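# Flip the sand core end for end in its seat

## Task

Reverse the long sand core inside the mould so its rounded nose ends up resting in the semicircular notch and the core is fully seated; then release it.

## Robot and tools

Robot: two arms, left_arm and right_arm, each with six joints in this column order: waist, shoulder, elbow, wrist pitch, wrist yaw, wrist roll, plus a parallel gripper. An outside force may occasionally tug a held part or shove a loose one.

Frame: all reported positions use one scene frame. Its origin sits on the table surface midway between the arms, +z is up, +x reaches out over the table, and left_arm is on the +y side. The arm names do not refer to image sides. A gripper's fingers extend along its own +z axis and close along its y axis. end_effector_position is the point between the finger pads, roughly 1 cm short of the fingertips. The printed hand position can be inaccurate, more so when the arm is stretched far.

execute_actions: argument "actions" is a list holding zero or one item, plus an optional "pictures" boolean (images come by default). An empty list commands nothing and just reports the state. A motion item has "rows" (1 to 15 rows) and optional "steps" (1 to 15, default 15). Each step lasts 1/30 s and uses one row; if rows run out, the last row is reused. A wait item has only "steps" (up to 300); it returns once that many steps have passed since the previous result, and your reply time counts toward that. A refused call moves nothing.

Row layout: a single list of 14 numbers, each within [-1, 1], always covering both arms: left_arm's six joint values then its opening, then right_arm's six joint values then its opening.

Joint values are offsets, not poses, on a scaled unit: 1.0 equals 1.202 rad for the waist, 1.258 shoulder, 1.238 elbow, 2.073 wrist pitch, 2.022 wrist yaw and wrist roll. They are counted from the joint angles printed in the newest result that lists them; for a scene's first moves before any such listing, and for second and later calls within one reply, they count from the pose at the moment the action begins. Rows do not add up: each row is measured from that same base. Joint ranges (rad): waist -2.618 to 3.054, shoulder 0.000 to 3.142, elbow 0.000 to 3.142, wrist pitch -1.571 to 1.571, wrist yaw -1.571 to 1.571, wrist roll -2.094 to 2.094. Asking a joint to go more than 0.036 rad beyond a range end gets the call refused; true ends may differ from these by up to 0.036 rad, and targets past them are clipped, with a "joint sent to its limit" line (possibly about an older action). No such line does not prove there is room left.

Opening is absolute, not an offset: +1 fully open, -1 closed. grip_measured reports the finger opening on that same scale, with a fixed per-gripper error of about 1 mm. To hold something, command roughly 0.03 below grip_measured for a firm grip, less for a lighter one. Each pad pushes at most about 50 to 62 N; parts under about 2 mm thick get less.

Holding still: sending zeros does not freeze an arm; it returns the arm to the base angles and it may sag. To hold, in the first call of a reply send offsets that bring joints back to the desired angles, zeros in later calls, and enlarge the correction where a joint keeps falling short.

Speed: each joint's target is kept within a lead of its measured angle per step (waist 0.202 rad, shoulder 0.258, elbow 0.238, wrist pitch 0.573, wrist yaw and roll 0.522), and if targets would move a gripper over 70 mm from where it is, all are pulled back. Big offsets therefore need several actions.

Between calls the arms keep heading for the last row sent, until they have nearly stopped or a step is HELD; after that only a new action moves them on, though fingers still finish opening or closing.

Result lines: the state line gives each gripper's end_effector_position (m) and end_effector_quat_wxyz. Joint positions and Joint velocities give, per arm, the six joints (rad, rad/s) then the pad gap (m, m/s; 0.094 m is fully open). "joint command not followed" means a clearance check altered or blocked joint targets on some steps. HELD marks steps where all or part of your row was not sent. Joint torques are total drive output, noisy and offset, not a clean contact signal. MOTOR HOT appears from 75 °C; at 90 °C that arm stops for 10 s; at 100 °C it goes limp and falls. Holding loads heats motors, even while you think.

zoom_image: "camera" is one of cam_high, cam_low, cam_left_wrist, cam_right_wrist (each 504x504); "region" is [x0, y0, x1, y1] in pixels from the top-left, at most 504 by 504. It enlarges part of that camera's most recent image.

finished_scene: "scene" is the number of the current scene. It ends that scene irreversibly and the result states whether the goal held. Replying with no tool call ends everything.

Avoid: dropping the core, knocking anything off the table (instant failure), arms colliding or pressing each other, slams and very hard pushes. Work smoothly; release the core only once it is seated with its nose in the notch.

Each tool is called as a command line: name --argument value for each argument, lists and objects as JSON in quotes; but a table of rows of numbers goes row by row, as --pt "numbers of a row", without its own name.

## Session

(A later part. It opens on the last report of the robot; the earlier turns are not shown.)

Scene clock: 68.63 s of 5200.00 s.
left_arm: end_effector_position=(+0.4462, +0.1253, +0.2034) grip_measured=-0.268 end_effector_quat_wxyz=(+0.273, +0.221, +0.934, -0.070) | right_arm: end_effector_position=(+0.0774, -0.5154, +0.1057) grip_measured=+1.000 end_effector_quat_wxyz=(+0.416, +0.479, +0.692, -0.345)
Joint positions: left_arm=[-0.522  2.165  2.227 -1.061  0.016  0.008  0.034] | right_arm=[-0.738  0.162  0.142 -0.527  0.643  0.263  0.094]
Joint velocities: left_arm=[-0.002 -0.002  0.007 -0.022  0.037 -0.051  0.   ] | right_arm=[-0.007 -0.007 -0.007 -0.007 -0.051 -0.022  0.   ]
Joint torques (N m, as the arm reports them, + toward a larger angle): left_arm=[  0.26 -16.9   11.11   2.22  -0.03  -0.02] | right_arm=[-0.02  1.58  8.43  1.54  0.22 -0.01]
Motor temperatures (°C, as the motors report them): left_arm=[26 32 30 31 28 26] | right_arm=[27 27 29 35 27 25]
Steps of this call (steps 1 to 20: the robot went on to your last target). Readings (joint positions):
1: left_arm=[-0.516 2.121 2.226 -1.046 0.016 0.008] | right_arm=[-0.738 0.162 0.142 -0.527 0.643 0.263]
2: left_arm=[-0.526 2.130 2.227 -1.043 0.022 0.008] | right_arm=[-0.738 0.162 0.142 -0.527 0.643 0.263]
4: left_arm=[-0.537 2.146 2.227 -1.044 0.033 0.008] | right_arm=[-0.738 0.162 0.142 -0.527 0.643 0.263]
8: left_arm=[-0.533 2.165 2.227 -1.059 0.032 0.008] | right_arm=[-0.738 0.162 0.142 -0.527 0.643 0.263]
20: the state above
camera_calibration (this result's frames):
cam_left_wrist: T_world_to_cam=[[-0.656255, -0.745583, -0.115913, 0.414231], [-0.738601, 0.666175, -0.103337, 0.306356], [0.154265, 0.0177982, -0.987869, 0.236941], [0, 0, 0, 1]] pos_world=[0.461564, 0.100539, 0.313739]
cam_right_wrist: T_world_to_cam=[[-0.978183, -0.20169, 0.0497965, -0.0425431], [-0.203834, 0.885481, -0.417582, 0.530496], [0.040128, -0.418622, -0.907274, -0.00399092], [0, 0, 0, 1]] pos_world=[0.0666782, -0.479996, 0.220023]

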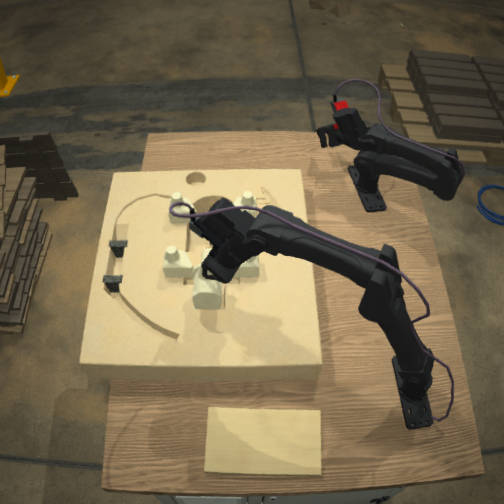

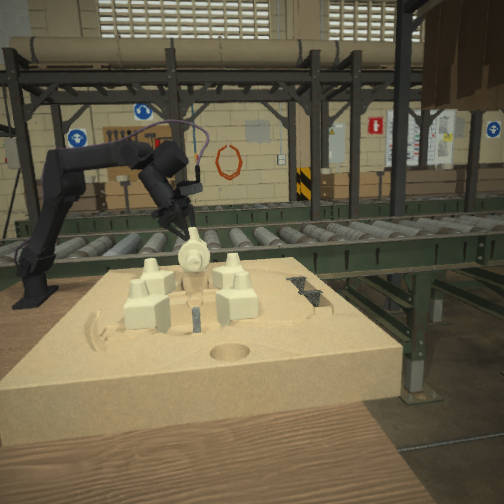

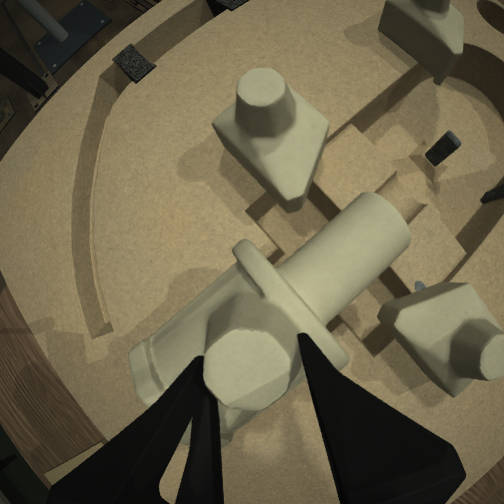

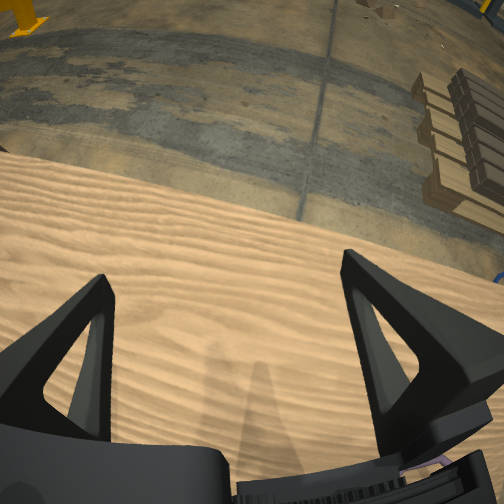

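execute_actions --actions '[{"rows":[[-0.01,-0.06,0.03,0.065,0,-0.01,-0.33,0,0,0,0,0,0,1],[-0.015,-0.06,0.015,0.07,0,-0.02,-0.33,0,0,0,0,0,0,1],[-0.022,-0.06,0,0.075,0,-0.03,-0.33,0,0,0,0,0,0,1],[-0.025,-0.06,-0.015,0.08,0,-0.04,-0.33,0,0,0,0,0,0,1],[-0.025,-0.06,-0.025,0.085,0,-0.04,-0.33,0,0,0,0,0,0,1]]}]' --pictures false

execute_actions --actions '[{"steps":12}]'

zoom_image --camera "cam_low" --region '[130,190,260,310]'

zoom_image --camera "cam_high" --region '[150,220,270,330]'

Scene clock: 71.13 s of 5200.00 s.
left_arm: end_effector_position=(+0.4381, +0.1114, +0.1856) grip_measured=-0.268 end_effector_quat_wxyz=(+0.259, +0.202, +0.941, -0.082) | right_arm: end_effector_position=(+0.0774, -0.5154, +0.1057) grip_measured=+1.000 end_effector_quat_wxyz=(+0.416, +0.479, +0.692, -0.345)
Joint positions: left_arm=[-0.55   2.162  2.16  -1.018  0.019 -0.063  0.034] | right_arm=[-0.738  0.162  0.142 -0.527  0.643  0.263  0.094]
Joint velocities: left_arm=[ 0.002 -0.007  0.002  0.037  0.037 -0.051 -0.   ] | right_arm=[-0.002 -0.012 -0.002 -0.051 -0.081 -0.037  0.   ]
Joint torques (N m, as the arm reports them, + toward a larger angle): left_arm=[ -0.17 -16.89   9.26   2.2    0.01  -0.1 ] | right_arm=[-0.03  1.58  8.44  1.54  0.21 -0.02]
Motor temperatures (°C, as the motors report them): left_arm=[26 33 30 32 28 26] | right_arm=[27 27 29 35 27 25]
Steps of this call (steps 1 to 15: the robot went on to your last target; steps 16 to 60: nothing new was sent; steps 61 to 75: all 15 steps of this action). Readings (joint positions):
61: left_arm=[-0.522 2.165 2.227 -1.060 0.016 0.006] | right_arm=[-0.738 0.162 0.142 -0.527 0.643 0.263]
62: left_arm=[-0.523 2.165 2.225 -1.059 0.016 0.001] | right_arm=[-0.738 0.162 0.142 -0.527 0.643 0.263]
64: left_arm=[-0.527 2.163 2.211 -1.044 0.014 -0.018] | right_arm=[-0.738 0.162 0.142 -0.527 0.643 0.263]
68: left_arm=[-0.543 2.162 2.170 -1.020 0.014 -0.047] | right_arm=[-0.738 0.162 0.142 -0.527 0.643 0.263]
75: the state above

Scene clock: 71.53 s of 5200.00 s.
left_arm: end_effector_position=(+0.4399, +0.1106, +0.1869) grip_measured=-0.268 end_effector_quat_wxyz=(+0.264, +0.200, +0.940, -0.083) | right_arm: end_effector_position=(+0.0774, -0.5154, +0.1057) grip_measured=+1.000 end_effector_quat_wxyz=(+0.416, +0.479, +0.692, -0.345)
Joint positions: left_arm=[-0.55   2.162  2.16  -1.009  0.018 -0.066  0.034] | right_arm=[-0.738  0.162  0.142 -0.527  0.643  0.263  0.094]
Joint velocities: left_arm=[-0.007 -0.002 -0.007  0.081  0.022  0.022 -0.   ] | right_arm=[ 0.007  0.002  0.012  0.051 -0.037 -0.007  0.   ]
Joint torques (N m, as the arm reports them, + toward a larger angle): left_arm=[ -0.15 -16.9    9.24   2.21  -0.02  -0.1 ] | right_arm=[-0.03  1.6   8.44  1.54  0.21 -0.02]
Motor temperatures (°C, as the motors report them): left_arm=[26 33 30 32 28 26] | right_arm=[27 27 29 35 27 25]
Steps of this call (steps 1 to 12: the robot went on to your last target). Readings (joint positions):
1: left_arm=[-0.550 2.162 2.160 -1.016 0.018 -0.064] | right_arm=[-0.738 0.162 0.142 -0.527 0.643 0.263]
2: left_arm=[-0.550 2.162 2.160 -1.014 0.018 -0.064] | right_arm=[-0.738 0.162 0.142 -0.527 0.643 0.263]
4: left_arm=[-0.550 2.162 2.160 -1.010 0.018 -0.065] | right_arm=[-0.738 0.162 0.142 -0.527 0.643 0.263]
8: left_arm=[-0.550 2.162 2.160 -1.010 0.018 -0.066] | right_arm=[-0.738 0.162 0.142 -0.527 0.643 0.263]
12: the state above
camera_calibration (this result's frames):
cam_left_wrist: T_world_to_cam=[[-0.633991, -0.769915, -0.0727048, 0.382113], [-0.763329, 0.638091, -0.100843, 0.323288], [0.124032, -0.00843567, -0.992242, 0.23884], [0, 0, 0, 1]] pos_world=[0.459408, 0.0899219, 0.29737]
cam_right_wrist: T_world_to_cam=[[-0.978183, -0.20169, 0.0497965, -0.0425431], [-0.203834, 0.885481, -0.417582, 0.530496], [0.040128, -0.418622, -0.907274, -0.00399092], [0, 0, 0, 1]] pos_world=[0.0666782, -0.479996, 0.220023]

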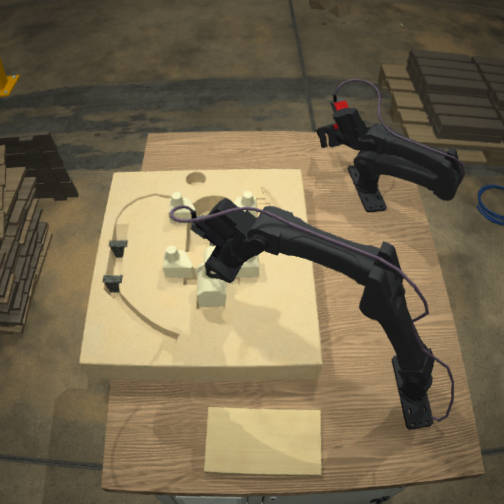

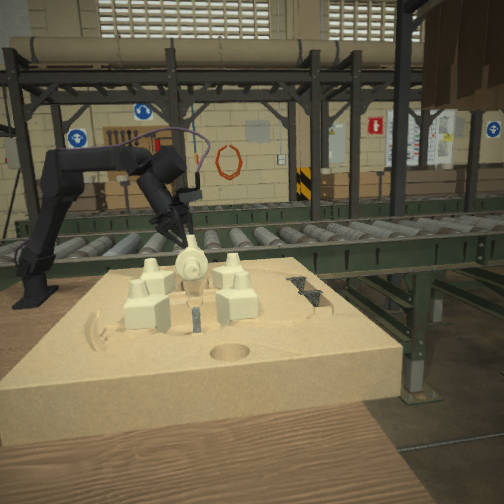

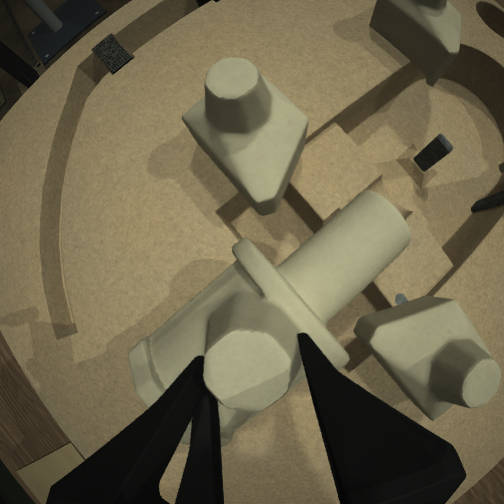

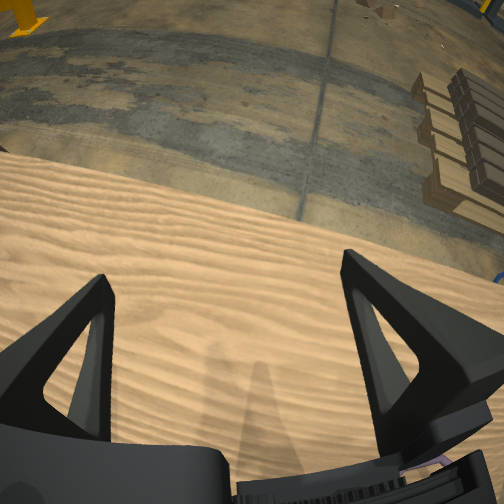

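Region (130, 190, 260, 310) of cam_low's 504x504 image, scaled by 3.877, with more detail than that image has; it fills the top 465 rows of this view, and the rest is white.

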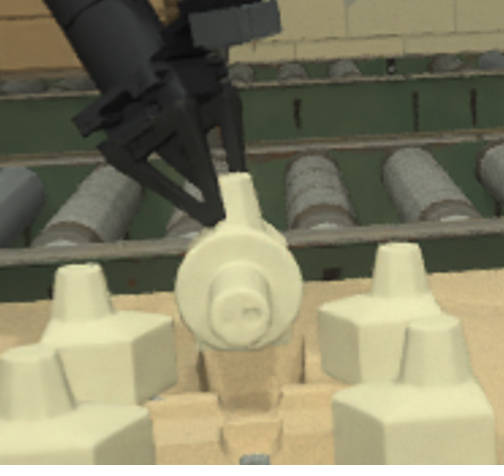

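Region (150, 220, 270, 330) of cam_high's 504x504 image, scaled by 4.200, with more detail than that image has; it fills the top 462 rows of this view, and the rest is white.

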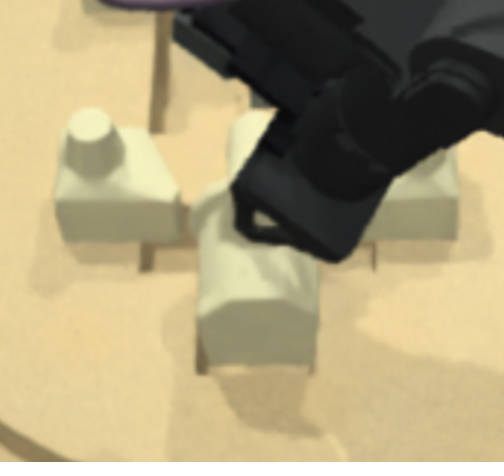

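execute_actions --actions '[{"rows":[[0,-0.06,0.015,0.07,0,-0.01,-0.33,0,0,0,0,0,0,1],[0,-0.06,0.005,0.08,0,-0.02,-0.33,0,0,0,0,0,0,1],[0,-0.06,-0.005,0.09,0,-0.02,-0.33,0,0,0,0,0,0,1],[0,-0.06,-0.015,0.097,0,-0.02,-0.33,0,0,0,0,0,0,1],[0,-0.06,-0.025,0.102,0,-0.02,-0.33,0,0,0,0,0,0,1],[0,-0.06,-0.035,0.102,0,-0.02,-0.33,0,0,0,0,0,0,1],[0,-0.06,-0.042,0.102,0,-0.02,-0.33,0,0,0,0,0,0,1]]}]' --pictures false

execute_actions --actions '[{"steps":12}]'

zoom_image --camera "cam_low" --region '[130,190,260,310]'

zoom_image --camera "cam_high" --region '[150,220,270,330]'

Scene clock: 73.73 s of 5200.00 s.
left_arm: end_effector_position=(+0.4431, +0.1078, +0.1657) grip_measured=-0.268 end_effector_quat_wxyz=(+0.261, +0.186, +0.943, -0.090) | right_arm: end_effector_position=(+0.0774, -0.5154, +0.1057) grip_measured=+1.000 end_effector_quat_wxyz=(+0.416, +0.479, +0.692, -0.345)
Joint positions: left_arm=[-0.55   2.162  2.074 -0.924  0.024 -0.098  0.034] | right_arm=[-0.738  0.162  0.142 -0.527  0.643  0.263  0.094]
Joint velocities: left_arm=[ 0.007 -0.012  0.007  0.007  0.037 -0.022 -0.001] | right_arm=[ 0.007 -0.007  0.007 -0.051  0.022 -0.022  0.   ]
Joint torques (N m, as the arm reports them, + toward a larger angle): left_arm=[ -0.01 -17.31   9.17   2.19  -0.05  -0.13] | right_arm=[-0.01  1.58  8.43  1.54  0.21 -0.01]
Motor temperatures (°C, as the motors report them): left_arm=[26 34 30 33 28 26] | right_arm=[27 27 29 36 27 25]
Steps of this call (steps 1 to 15: the robot went on to your last target; steps 16 to 51: nothing new was sent; steps 52 to 66: all 15 steps of this action). Readings (joint positions):
52: left_arm=[-0.550 2.162 2.158 -1.007 0.018 -0.068] | right_arm=[-0.738 0.162 0.142 -0.527 0.643 0.263]
53: left_arm=[-0.550 2.162 2.154 -1.002 0.018 -0.073] | right_arm=[-0.738 0.162 0.142 -0.527 0.643 0.263]
55: left_arm=[-0.550 2.162 2.138 -0.980 0.018 -0.083] | right_arm=[-0.738 0.162 0.142 -0.527 0.643 0.263]
59: left_arm=[-0.550 2.162 2.090 -0.938 0.019 -0.093] | right_arm=[-0.738 0.162 0.142 -0.527 0.643 0.263]
66: the state above

Scene clock: 74.13 s of 5200.00 s.
left_arm: end_effector_position=(+0.4432, +0.1079, +0.1658) grip_measured=-0.268 end_effector_quat_wxyz=(+0.262, +0.185, +0.943, -0.090) | right_arm: end_effector_position=(+0.0774, -0.5154, +0.1057) grip_measured=+1.000 end_effector_quat_wxyz=(+0.416, +0.479, +0.692, -0.345)
Joint positions: left_arm=[-0.55   2.162  2.074 -0.924  0.023 -0.1    0.034] | right_arm=[-0.738  0.162  0.142 -0.527  0.643  0.263  0.094]
Joint velocities: left_arm=[ 0.002 -0.002 -0.012  0.037 -0.022 -0.095 -0.001] | right_arm=[ 0.002 -0.007  0.007  0.007 -0.007 -0.051  0.   ]
Joint torques (N m, as the arm reports them, + toward a larger angle): left_arm=[  0.   -17.33   9.17   2.22  -0.05  -0.1 ] | right_arm=[-0.03  1.59  8.43  1.54  0.21 -0.02]
Motor temperatures (°C, as the motors report them): left_arm=[26 34 30 33 28 26] | right_arm=[27 27 29 36 27 25]
Steps of this call (steps 1 to 12: the robot went on to your last target). Readings (joint positions):
1: left_arm=[-0.550 2.162 2.074 -0.924 0.024 -0.098] | right_arm=[-0.738 0.162 0.142 -0.527 0.643 0.263]
2: left_arm=[-0.550 2.162 2.074 -0.924 0.024 -0.098] | right_arm=[-0.738 0.162 0.142 -0.527 0.643 0.263]
4: left_arm=[-0.550 2.162 2.074 -0.924 0.024 -0.099] | right_arm=[-0.738 0.162 0.142 -0.527 0.643 0.263]
8: left_arm=[-0.550 2.162 2.074 -0.924 0.023 -0.100] | right_arm=[-0.738 0.162 0.142 -0.527 0.643 0.263]
12: the state above
camera_calibration (this result's frames):
cam_left_wrist: T_world_to_cam=[[-0.614819, -0.787005, -0.0512009, 0.370358], [-0.780413, 0.616468, -0.104515, 0.33592], [0.113817, -0.0242997, -0.993204, 0.22385], [0, 0, 0, 1]] pos_world=[0.464381, 0.0898286, 0.2764]
cam_right_wrist: T_world_to_cam=[[-0.978183, -0.20169, 0.0497965, -0.0425431], [-0.203834, 0.885481, -0.417582, 0.530496], [0.040128, -0.418622, -0.907274, -0.00399092], [0, 0, 0, 1]] pos_world=[0.0666782, -0.479996, 0.220023]

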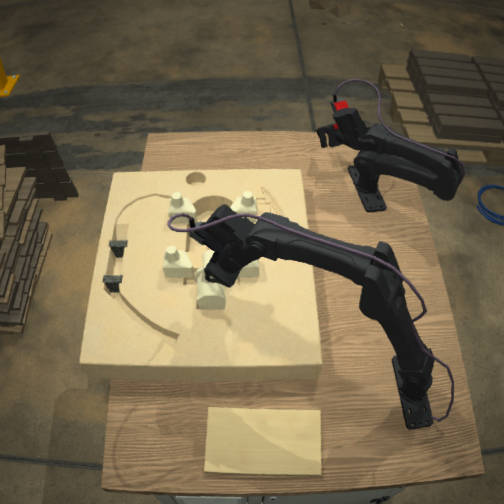

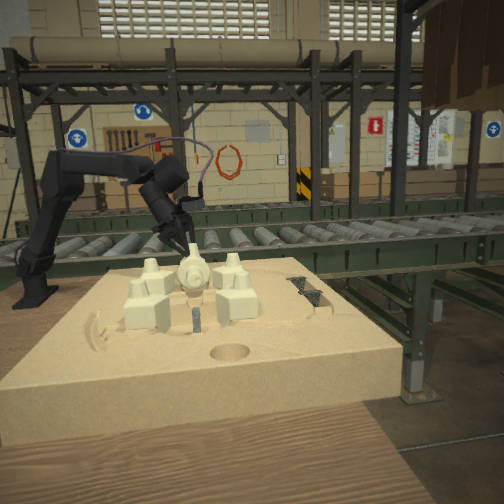

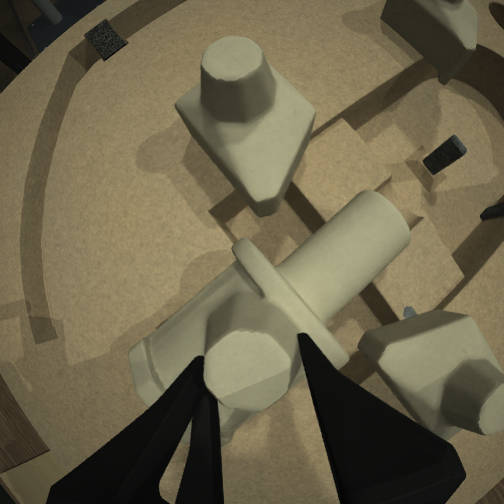

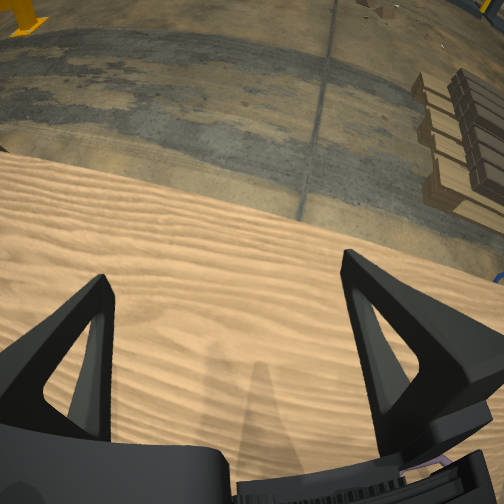

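Region (130, 190, 260, 310) of cam_low's 504x504 image, scaled by 3.877, with more detail than that image has; it fills the top 465 rows of this view, and the rest is white.

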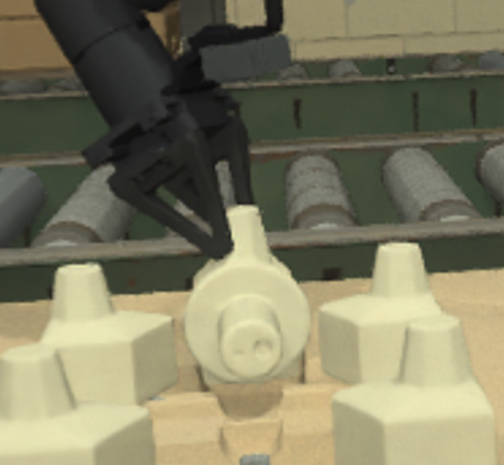

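Region (150, 220, 270, 330) of cam_high's 504x504 image, scaled by 4.200, with more detail than that image has; it fills the top 462 rows of this view, and the rest is white.

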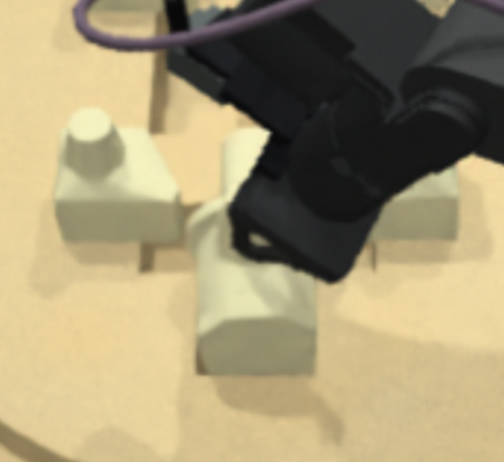

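Entering. Down 3.5 cm more.

execute_actions --actions '[{"rows":[[0,-0.06,0.015,0.065,0,0,-0.33,0,0,0,0,0,0,1],[0,-0.06,0.005,0.07,0,0,-0.33,0,0,0,0,0,0,1],[0,-0.06,-0.005,0.076,0,0,-0.33,0,0,0,0,0,0,1],[0,-0.06,-0.015,0.082,0,0,-0.33,0,0,0,0,0,0,1],[0,-0.06,-0.025,0.088,0,0,-0.33,0,0,0,0,0,0,1],[0,-0.06,-0.035,0.094,0,0,-0.33,0,0,0,0,0,0,1],[0,-0.06,-0.045,0.1,0,0,-0.33,0,0,0,0,0,0,1],[0,-0.06,-0.055,0.105,0,0,-0.33,0,0,0,0,0,0,1],[0,-0.06,-0.065,0.11,0,0,-0.33,0,0,0,0,0,0,1],[0,-0.06,-0.075,0.115,0,0,-0.33,0,0,0,0,0,0,1],[0,-0.06,-0.085,0.12,0,0,-0.33,0,0,0,0,0,0,1]]}]' --pictures false

execute_actions --actions '[{"steps":12}]'

zoom_image --camera "cam_low" --region '[130,210,260,330]'

zoom_image --camera "cam_high" --region '[150,220,270,330]'

Scene clock: 76.77 s of 5200.00 s.
left_arm: end_effector_position=(+0.4444, +0.1055, +0.1400) grip_measured=-0.268 end_effector_quat_wxyz=(+0.264, +0.190, +0.941, -0.094) | right_arm: end_effector_position=(+0.0774, -0.5154, +0.1057) grip_measured=+1.000 end_effector_quat_wxyz=(+0.416, +0.479, +0.692, -0.345)
Joint positions: left_arm=[-0.55   2.152  1.952 -0.803  0.032 -0.091  0.034] | right_arm=[-0.738  0.162  0.142 -0.527  0.643  0.263  0.094]
Joint velocities: left_arm=[-0.007 -0.012 -0.037  0.022  0.022  0.007 -0.   ] | right_arm=[ 0.002 -0.017 -0.007  0.051  0.037 -0.022  0.   ]
Joint torques (N m, as the arm reports them, + toward a larger angle): left_arm=[ -0.05 -16.63   8.05   2.2   -0.07  -0.11] | right_arm=[-0.04  1.59  8.43  1.55  0.21 -0.02]
Motor temperatures (°C, as the motors report them): left_arm=[26 35 30 34 28 26] | right_arm=[27 27 29 36 27 25]
Steps of this call (steps 1 to 15: the robot went on to your last target; steps 16 to 64: nothing new was sent; steps 65 to 79: all 15 steps of this action). Readings (joint positions):
65: left_arm=[-0.550 2.162 2.073 -0.922 0.023 -0.100] | right_arm=[-0.738 0.162 0.142 -0.527 0.643 0.263]
66: left_arm=[-0.550 2.162 2.069 -0.918 0.023 -0.100] | right_arm=[-0.738 0.162 0.142 -0.527 0.643 0.263]
68: left_arm=[-0.550 2.162 2.054 -0.901 0.023 -0.100] | right_arm=[-0.738 0.162 0.142 -0.527 0.643 0.263]
72: left_arm=[-0.550 2.162 2.002 -0.856 0.027 -0.098] | right_arm=[-0.738 0.162 0.142 -0.527 0.643 0.263]
79: the state above

Scene clock: 77.17 s of 5200.00 s.
left_arm: end_effector_position=(+0.4445, +0.1055, +0.1400) grip_measured=-0.268 end_effector_quat_wxyz=(+0.265, +0.190, +0.941, -0.094) | right_arm: end_effector_position=(+0.0774, -0.5154, +0.1057) grip_measured=+1.000 end_effector_quat_wxyz=(+0.416, +0.479, +0.692, -0.345)
Joint positions: left_arm=[-0.55   2.151  1.951 -0.801  0.032 -0.091  0.034] | right_arm=[-0.738  0.162  0.142 -0.527  0.643  0.263  0.094]
Joint velocities: left_arm=[-0.002 -0.002 -0.007 -0.095  0.051  0.007 -0.   ] | right_arm=[ 0.002 -0.007  0.002  0.066  0.051 -0.051  0.   ]
Joint torques (N m, as the arm reports them, + toward a larger angle): left_arm=[ -0.03 -16.57   8.03   2.22  -0.08  -0.12] | right_arm=[-0.03  1.6   8.43  1.54  0.21 -0.01]
Motor temperatures (°C, as the motors report them): left_arm=[26 35 30 34 28 26] | right_arm=[27 27 29 36 27 25]
Steps of this call (steps 1 to 12: the robot went on to your last target). Readings (joint positions):
1: left_arm=[-0.550 2.152 1.951 -0.802 0.032 -0.091] | right_arm=[-0.738 0.162 0.142 -0.527 0.643 0.263]
2: left_arm=[-0.550 2.151 1.951 -0.802 0.032 -0.091] | right_arm=[-0.738 0.162 0.142 -0.527 0.643 0.263]
4: left_arm=[-0.550 2.151 1.951 -0.801 0.032 -0.091] | right_arm=[-0.738 0.162 0.142 -0.527 0.643 0.263]
8: left_arm=[-0.550 2.151 1.951 -0.801 0.032 -0.091] | right_arm=[-0.738 0.162 0.142 -0.527 0.643 0.263]
12: the state above
camera_calibration (this result's frames):
cam_left_wrist: T_world_to_cam=[[-0.623469, -0.78026, -0.0498064, 0.37086], [-0.772589, 0.624609, -0.113887, 0.332743], [0.119971, -0.0325253, -0.992244, 0.196087], [0, 0, 0, 1]] pos_world=[0.464768, 0.0879103, 0.250933]
cam_right_wrist: T_world_to_cam=[[-0.978183, -0.20169, 0.0497965, -0.0425431], [-0.203834, 0.885481, -0.417582, 0.530496], [0.040128, -0.418622, -0.907274, -0.00399092], [0, 0, 0, 1]] pos_world=[0.0666782, -0.479996, 0.220023]

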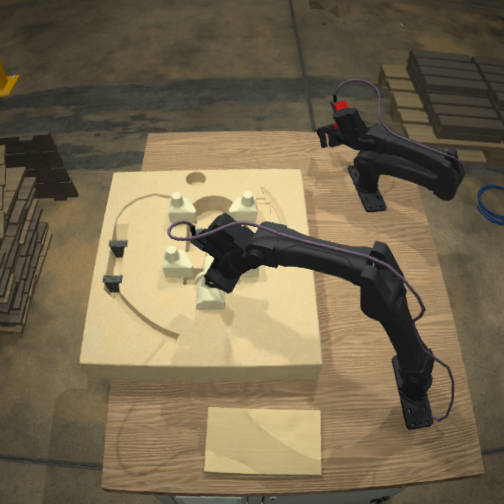

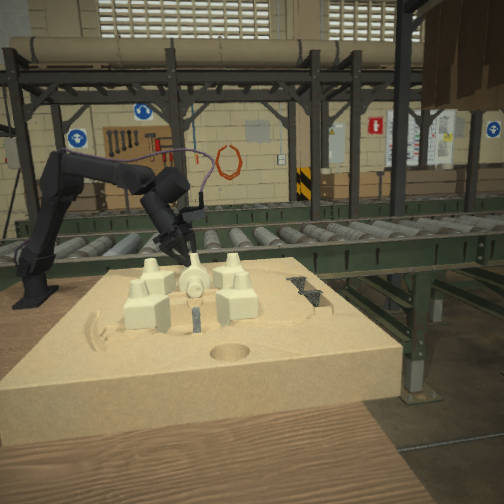

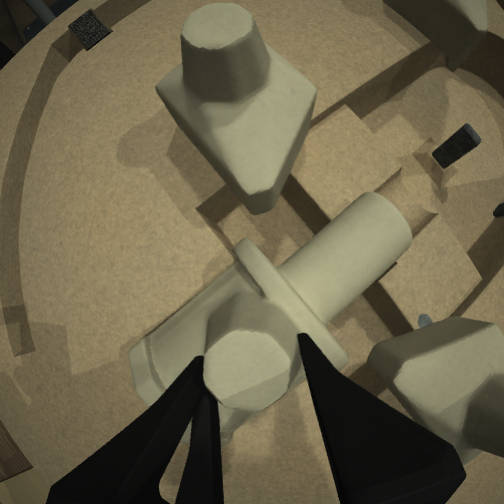

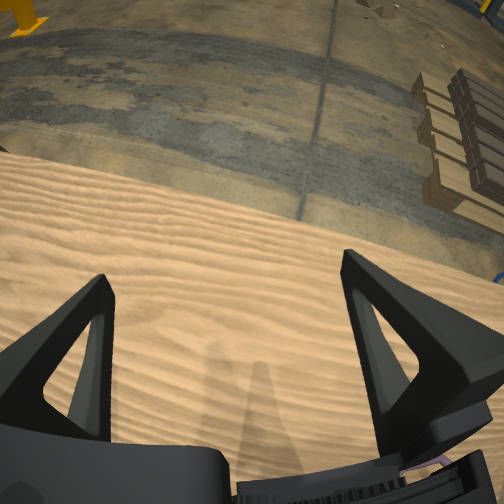

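Region (130, 210, 260, 330) of cam_low's 504x504 image, scaled by 3.877, with more detail than that image has; it fills the top 465 rows of this view, and the rest is white.

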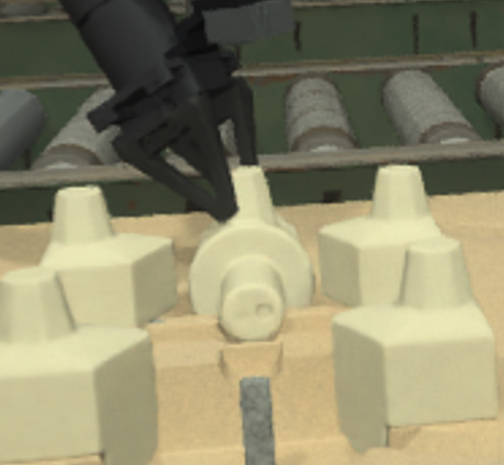

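Region (150, 220, 270, 330) of cam_high's 504x504 image, scaled by 4.200, with more detail than that image has; it fills the top 462 rows of this view, and the rest is white.

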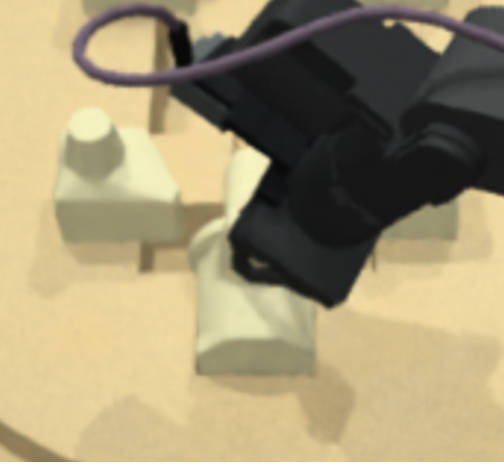

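execute_actions --actions '[{"rows":[[0.018,-0.065,0.02,0.045,-0.01,0,-0.33,0,0,0,0,0,0,1]]}]' --pictures false

execute_actions --actions '[{"rows":[[0.005,-0.05,0,0.05,0,0,-0.33,0,0,0,0,0,0,1],[0.005,-0.045,-0.01,0.055,0,0,-0.33,0,0,0,0,0,0,1],[0.005,-0.04,-0.02,0.06,0,0,-0.33,0,0,0,0,0,0,1],[0.005,-0.04,-0.03,0.065,0,0,-0.33,0,0,0,0,0,0,1]]}]'

zoom_image --camera "cam_low" --region '[130,210,260,330]'

zoom_image --camera "cam_high" --region '[150,220,270,330]'

Scene clock: 79.30 s of 5200.00 s.
left_arm: end_effector_position=(+0.4447, +0.1063, +0.1408) grip_measured=-0.268 end_effector_quat_wxyz=(+0.265, +0.191, +0.940, -0.096) | right_arm: end_effector_position=(+0.0774, -0.5154, +0.1057) grip_measured=+1.000 end_effector_quat_wxyz=(+0.416, +0.479, +0.692, -0.345)
Joint positions: left_arm=[-0.547  2.15   1.951 -0.802  0.038 -0.088  0.034] | right_arm=[-0.738  0.162  0.142 -0.527  0.643  0.263  0.094]
Joint velocities: left_arm=[ 0.007 -0.012 -0.007  0.007 -0.007 -0.095  0.   ] | right_arm=[-0.007  0.012 -0.002 -0.007  0.022 -0.007  0.   ]
Joint torques (N m, as the arm reports them, + toward a larger angle): left_arm=[  1.51 -17.67   8.55   1.97  -0.27  -0.06] | right_arm=[-0.04  1.59  8.44  1.54  0.21 -0.01]
Motor temperatures (°C, as the motors report them): left_arm=[26 36 30 35 28 26] | right_arm=[27 27 29 36 27 25]
Steps of this call (steps 1 to 15: the robot went on to your last target; steps 16 to 49: nothing new was sent; steps 50 to 64: all 15 steps of this action). Readings (joint positions):
50: left_arm=[-0.549 2.150 1.951 -0.802 0.032 -0.090] | right_arm=[-0.738 0.162 0.142 -0.527 0.643 0.263]
51: left_arm=[-0.548 2.150 1.951 -0.802 0.034 -0.089] | right_arm=[-0.738 0.162 0.142 -0.527 0.643 0.263]
53: left_arm=[-0.547 2.150 1.951 -0.802 0.037 -0.089] | right_arm=[-0.738 0.162 0.142 -0.527 0.643 0.263]
57: left_arm=[-0.547 2.150 1.951 -0.802 0.038 -0.088] | right_arm=[-0.738 0.162 0.142 -0.527 0.643 0.263]
64: the state above

Scene clock: 79.80 s of 5200.00 s.
left_arm: end_effector_position=(+0.4442, +0.1056, +0.1360) grip_measured=-0.268 end_effector_quat_wxyz=(+0.269, +0.195, +0.938, -0.098) | right_arm: end_effector_position=(+0.0774, -0.5154, +0.1057) grip_measured=+1.000 end_effector_quat_wxyz=(+0.416, +0.479, +0.692, -0.345)
Joint positions: left_arm=[-0.547  2.139  1.909 -0.762  0.043 -0.081  0.034] | right_arm=[-0.738  0.162  0.142 -0.527  0.643  0.263  0.094]
Joint velocities: left_arm=[-0.002 -0.012 -0.017  0.066 -0.022  0.095  0.001] | right_arm=[-0.007  0.002  0.002 -0.022 -0.007  0.037  0.   ]
Joint torques (N m, as the arm reports them, + toward a larger angle): left_arm=[  0.5  -14.63   6.79   1.99  -0.03  -0.12] | right_arm=[-0.03  1.6   8.42  1.54  0.21 -0.01]
Motor temperatures (°C, as the motors report them): left_arm=[26 36 30 35 28 26] | right_arm=[27 27 29 36 27 25]
Steps of this call (steps 1 to 15: all 15 steps of this action). Readings (joint positions):
1: left_arm=[-0.547 2.150 1.947 -0.800 0.040 -0.088] | right_arm=[-0.738 0.162 0.142 -0.527 0.643 0.263]
2: left_arm=[-0.547 2.149 1.941 -0.795 0.041 -0.087] | right_arm=[-0.738 0.162 0.142 -0.527 0.643 0.263]
4: left_arm=[-0.547 2.147 1.926 -0.778 0.042 -0.083] | right_arm=[-0.738 0.162 0.142 -0.527 0.643 0.263]
8: left_arm=[-0.547 2.140 1.911 -0.764 0.043 -0.081] | right_arm=[-0.738 0.162 0.142 -0.527 0.643 0.263]
15: the state above
camera_calibration (this result's frames):
cam_left_wrist: T_world_to_cam=[[-0.631617, -0.77375, -0.0486961, 0.373366], [-0.764682, 0.632103, -0.125328, 0.329232], [0.127753, -0.041922, -0.99092, 0.189452], [0, 0, 0, 1]] pos_world=[0.463379, 0.0887252, 0.247175]
cam_right_wrist: T_world_to_cam=[[-0.978183, -0.20169, 0.0497965, -0.0425431], [-0.203834, 0.885481, -0.417582, 0.530496], [0.040128, -0.418622, -0.907274, -0.00399092], [0, 0, 0, 1]] pos_world=[0.0666782, -0.479996, 0.220023]

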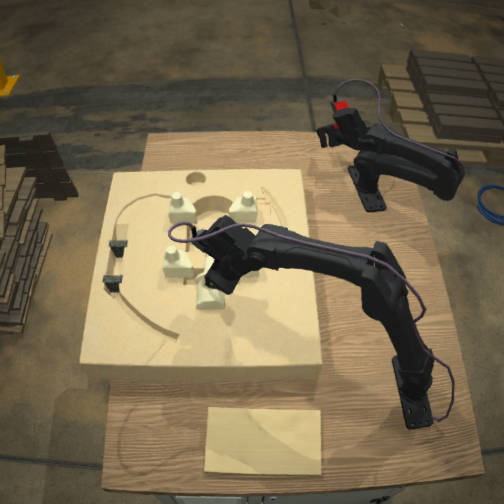

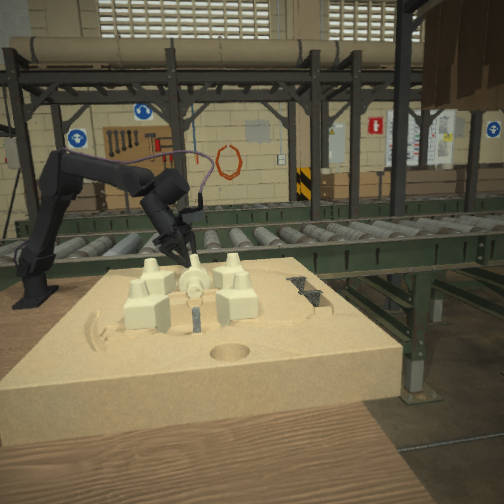

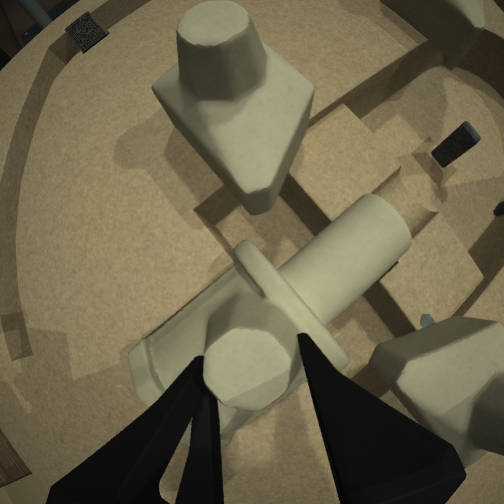

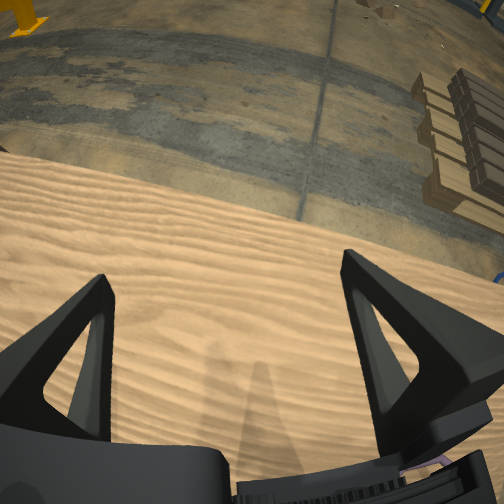

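Region (130, 210, 260, 330) of cam_low's 504x504 image, scaled by 3.877, with more detail than that image has; it fills the top 465 rows of this view, and the rest is white.

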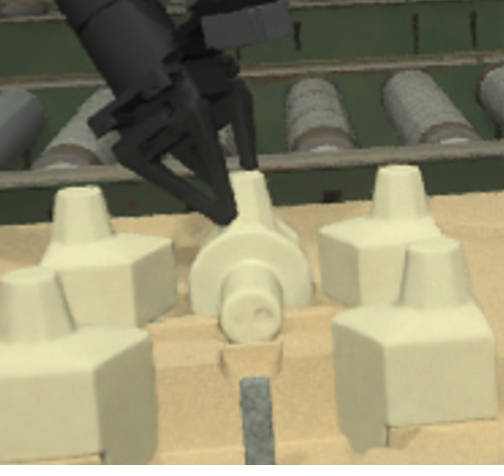

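Region (150, 220, 270, 330) of cam_high's 504x504 image, scaled by 4.200, with more detail than that image has; it fills the top 462 rows of this view, and the rest is white.

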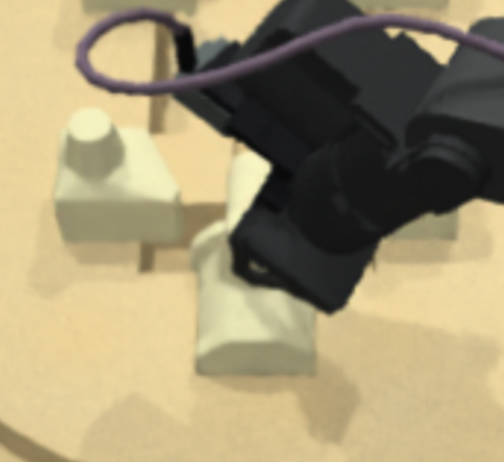

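execute_actions --actions '[{"rows":[[0.008,-0.035,-0.01,0.03,-0.01,0.01,-0.33,0,0,0,0,0,0,1],[0.008,-0.03,-0.02,0.025,-0.01,0.01,-0.33,0,0,0,0,0,0,1],[0.008,-0.025,-0.03,0.02,-0.01,0.01,-0.33,0,0,0,0,0,0,1]]}]' --pictures false

execute_actions --actions '[{"rows":[[0,0,0,0,0,0,0.2,0,0,0,0,0,0,1]],"steps":10}]' --pictures false

execute_actions --actions '[{"rows":[[0,-0.06,0,0,0,0,0.2,0,0,0,0,0,0,1],[0,-0.12,0,0,0,0,0.2,0,0,0,0,0,0,1],[0,-0.2,0,-0.03,0,0,0.2,0,0,0,0,0,0,1]]}]'

zoom_image --camera "cam_low" --region '[130,210,260,330]'

zoom_image --camera "cam_high" --region '[150,220,270,330]'

Scene clock: 82.83 s of 5200.00 s.
left_arm: end_effector_position=(+0.4437, +0.1058, +0.1340) grip_measured=-0.268 end_effector_quat_wxyz=(+0.273, +0.202, +0.936, -0.097) | right_arm: end_effector_position=(+0.0774, -0.5154, +0.1057) grip_measured=+1.000 end_effector_quat_wxyz=(+0.416, +0.479, +0.692, -0.345)
Joint positions: left_arm=[-0.547  2.13   1.885 -0.739  0.043 -0.064  0.034] | right_arm=[-0.738  0.162  0.142 -0.527  0.643  0.263  0.094]
Joint velocities: left_arm=[-0.007 -0.002 -0.012 -0.022 -0.007  0.037 -0.   ] | right_arm=[-0.002 -0.007 -0.002  0.022  0.007 -0.007  0.   ]
Joint torques (N m, as the arm reports them, + toward a larger angle): left_arm=[  0.85 -13.31   5.42   1.38  -0.2    0.  ] | right_arm=[-0.03  1.58  8.44  1.54  0.21 -0.02]
Motor temperatures (°C, as the motors report them): left_arm=[26 36 30 35 28 26] | right_arm=[27 27 29 36 27 25]
Steps of this call (steps 1 to 15: the robot went on to your last target; steps 16 to 76: nothing new was sent; steps 77 to 91: all 15 steps of this action). Readings (joint positions):
77: left_arm=[-0.547 2.138 1.907 -0.761 0.042 -0.078] | right_arm=[-0.738 0.162 0.142 -0.527 0.643 0.263]
78: left_arm=[-0.547 2.137 1.902 -0.756 0.042 -0.075] | right_arm=[-0.738 0.162 0.142 -0.527 0.643 0.263]
80: left_arm=[-0.547 2.133 1.891 -0.746 0.042 -0.070] | right_arm=[-0.738 0.162 0.142 -0.527 0.643 0.263]
84: left_arm=[-0.547 2.131 1.885 -0.740 0.043 -0.065] | right_arm=[-0.738 0.162 0.142 -0.527 0.643 0.263]
91: the state above

Scene clock: 83.17 s of 5200.00 s.
left_arm: end_effector_position=(+0.4432, +0.1057, +0.1324) grip_measured=+0.198 end_effector_quat_wxyz=(+0.270, +0.203, +0.936, -0.097) | right_arm: end_effector_position=(+0.0774, -0.5154, +0.1057) grip_measured=+1.000 end_effector_quat_wxyz=(+0.416, +0.479, +0.692, -0.345)
Joint positions: left_arm=[-0.547  2.133  1.885 -0.741  0.043 -0.064  0.056] | right_arm=[-0.738  0.162  0.142 -0.527  0.643  0.263  0.094]
Joint velocities: left_arm=[-0.002 -0.002 -0.007  0.022 -0.007  0.007 -0.   ] | right_arm=[-0.007 -0.012 -0.007  0.022  0.066  0.007  0.   ]
Joint torques (N m, as the arm reports them, + toward a larger angle): left_arm=[  0.03 -11.8    6.43   1.25   0.03  -0.04] | right_arm=[-0.04  1.6   8.44  1.54  0.21 -0.01]
Motor temperatures (°C, as the motors report them): left_arm=[26 36 30 35 28 26] | right_arm=[27 27 29 36 27 25]
Steps of this call (steps 1 to 10: all 10 steps of this action). Readings (joint positions):
1: left_arm=[-0.547 2.130 1.885 -0.739 0.044 -0.064] | right_arm=[-0.738 0.162 0.142 -0.527 0.643 0.263]
2: left_arm=[-0.547 2.130 1.885 -0.739 0.044 -0.064] | right_arm=[-0.738 0.162 0.142 -0.527 0.643 0.263]
4: left_arm=[-0.547 2.132 1.885 -0.741 0.043 -0.064] | right_arm=[-0.738 0.162 0.142 -0.527 0.643 0.263]
8: left_arm=[-0.547 2.133 1.885 -0.741 0.043 -0.064] | right_arm=[-0.738 0.162 0.142 -0.527 0.643 0.263]
10: the state above

Scene clock: 83.67 s of 5200.00 s.
left_arm: end_effector_position=(+0.4152, +0.1202, +0.2585) grip_measured=+0.198 end_effector_quat_wxyz=(+0.365, +0.198, +0.902, -0.122) | right_arm: end_effector_position=(+0.0774, -0.5154, +0.1057) grip_measured=+1.000 end_effector_quat_wxyz=(+0.416, +0.479, +0.692, -0.345)
Joint positions: left_arm=[-0.547  1.867  1.877 -0.792  0.043 -0.064  0.056] | right_arm=[-0.738  0.162  0.142 -0.527  0.643  0.263  0.094]
Joint velocities: left_arm=[-0.002  0.11  -0.007 -0.037 -0.007 -0.081 -0.   ] | right_arm=[ 0.007 -0.022 -0.012 -0.037 -0.11  -0.051  0.   ]
Joint torques (N m, as the arm reports them, + toward a larger angle): left_arm=[ 0.   -8.95  7.07  1.48  0.02 -0.04] | right_arm=[-0.03  1.59  8.43  1.54  0.21 -0.01]
Motor temperatures (°C, as the motors report them): left_arm=[26 36 30 35 28 26] | right_arm=[27 27 29 36 27 25]
Steps of this call (steps 1 to 15: all 15 steps of this action). Readings (joint positions):
1: left_arm=[-0.547 2.130 1.885 -0.742 0.043 -0.064] | right_arm=[-0.738 0.162 0.142 -0.527 0.643 0.263]
2: left_arm=[-0.547 2.120 1.880 -0.743 0.043 -0.064] | right_arm=[-0.738 0.162 0.142 -0.527 0.643 0.263]
4: left_arm=[-0.547 2.080 1.868 -0.766 0.043 -0.064] | right_arm=[-0.738 0.162 0.142 -0.527 0.643 0.263]
8: left_arm=[-0.547 1.960 1.867 -0.793 0.043 -0.064] | right_arm=[-0.738 0.162 0.142 -0.527 0.643 0.263]
15: the state above
camera_calibration (this result's frames):
cam_left_wrist: T_world_to_cam=[[-0.627964, -0.771588, -0.101553, 0.384225], [-0.712973, 0.62269, -0.322376, 0.34377], [0.311978, -0.130036, -0.941149, 0.236417], [0, 0, 0, 1]] pos_world=[0.412622, 0.113144, 0.372346]
cam_right_wrist: T_world_to_cam=[[-0.978183, -0.20169, 0.0497965, -0.0425431], [-0.203834, 0.885481, -0.417582, 0.530496], [0.040128, -0.418622, -0.907274, -0.00399092], [0, 0, 0, 1]] pos_world=[0.0666782, -0.479996, 0.220023]

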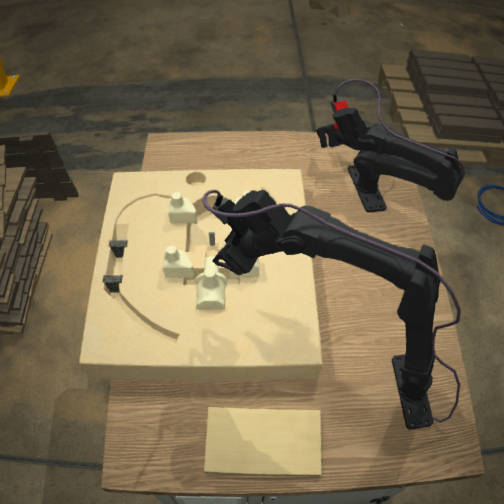

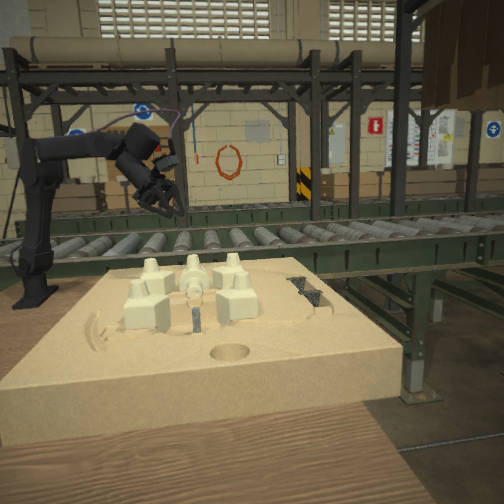

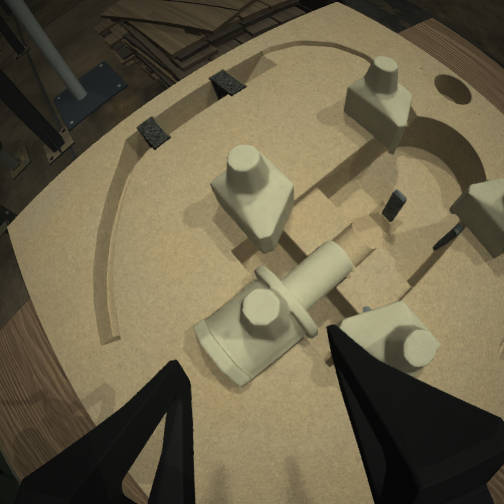

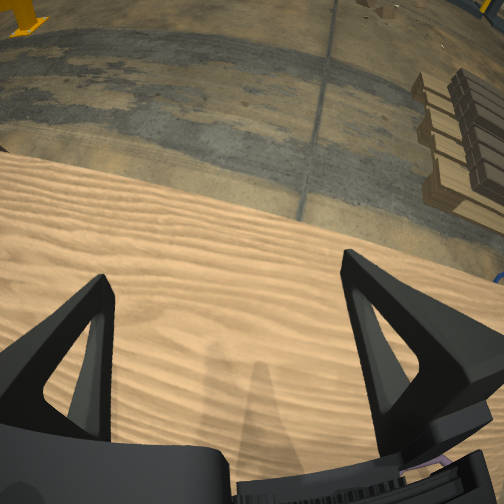

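Region (130, 210, 260, 330) of cam_low's 504x504 image, scaled by 3.877, with more detail than that image has; it fills the top 465 rows of this view, and the rest is white.

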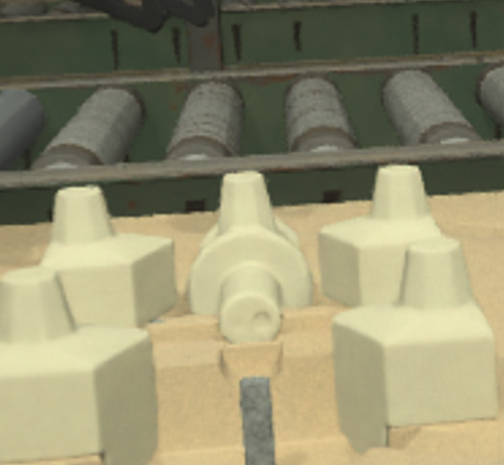

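Region (150, 220, 270, 330) of cam_high's 504x504 image, scaled by 4.200, with more detail than that image has; it fills the top 462 rows of this view, and the rest is white.

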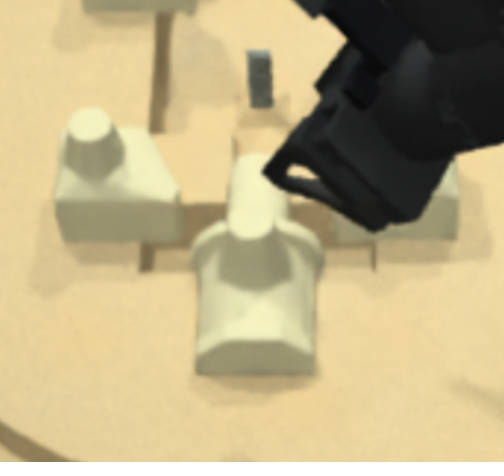

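finished_scene --scene 1

The scene is finished: the task was done.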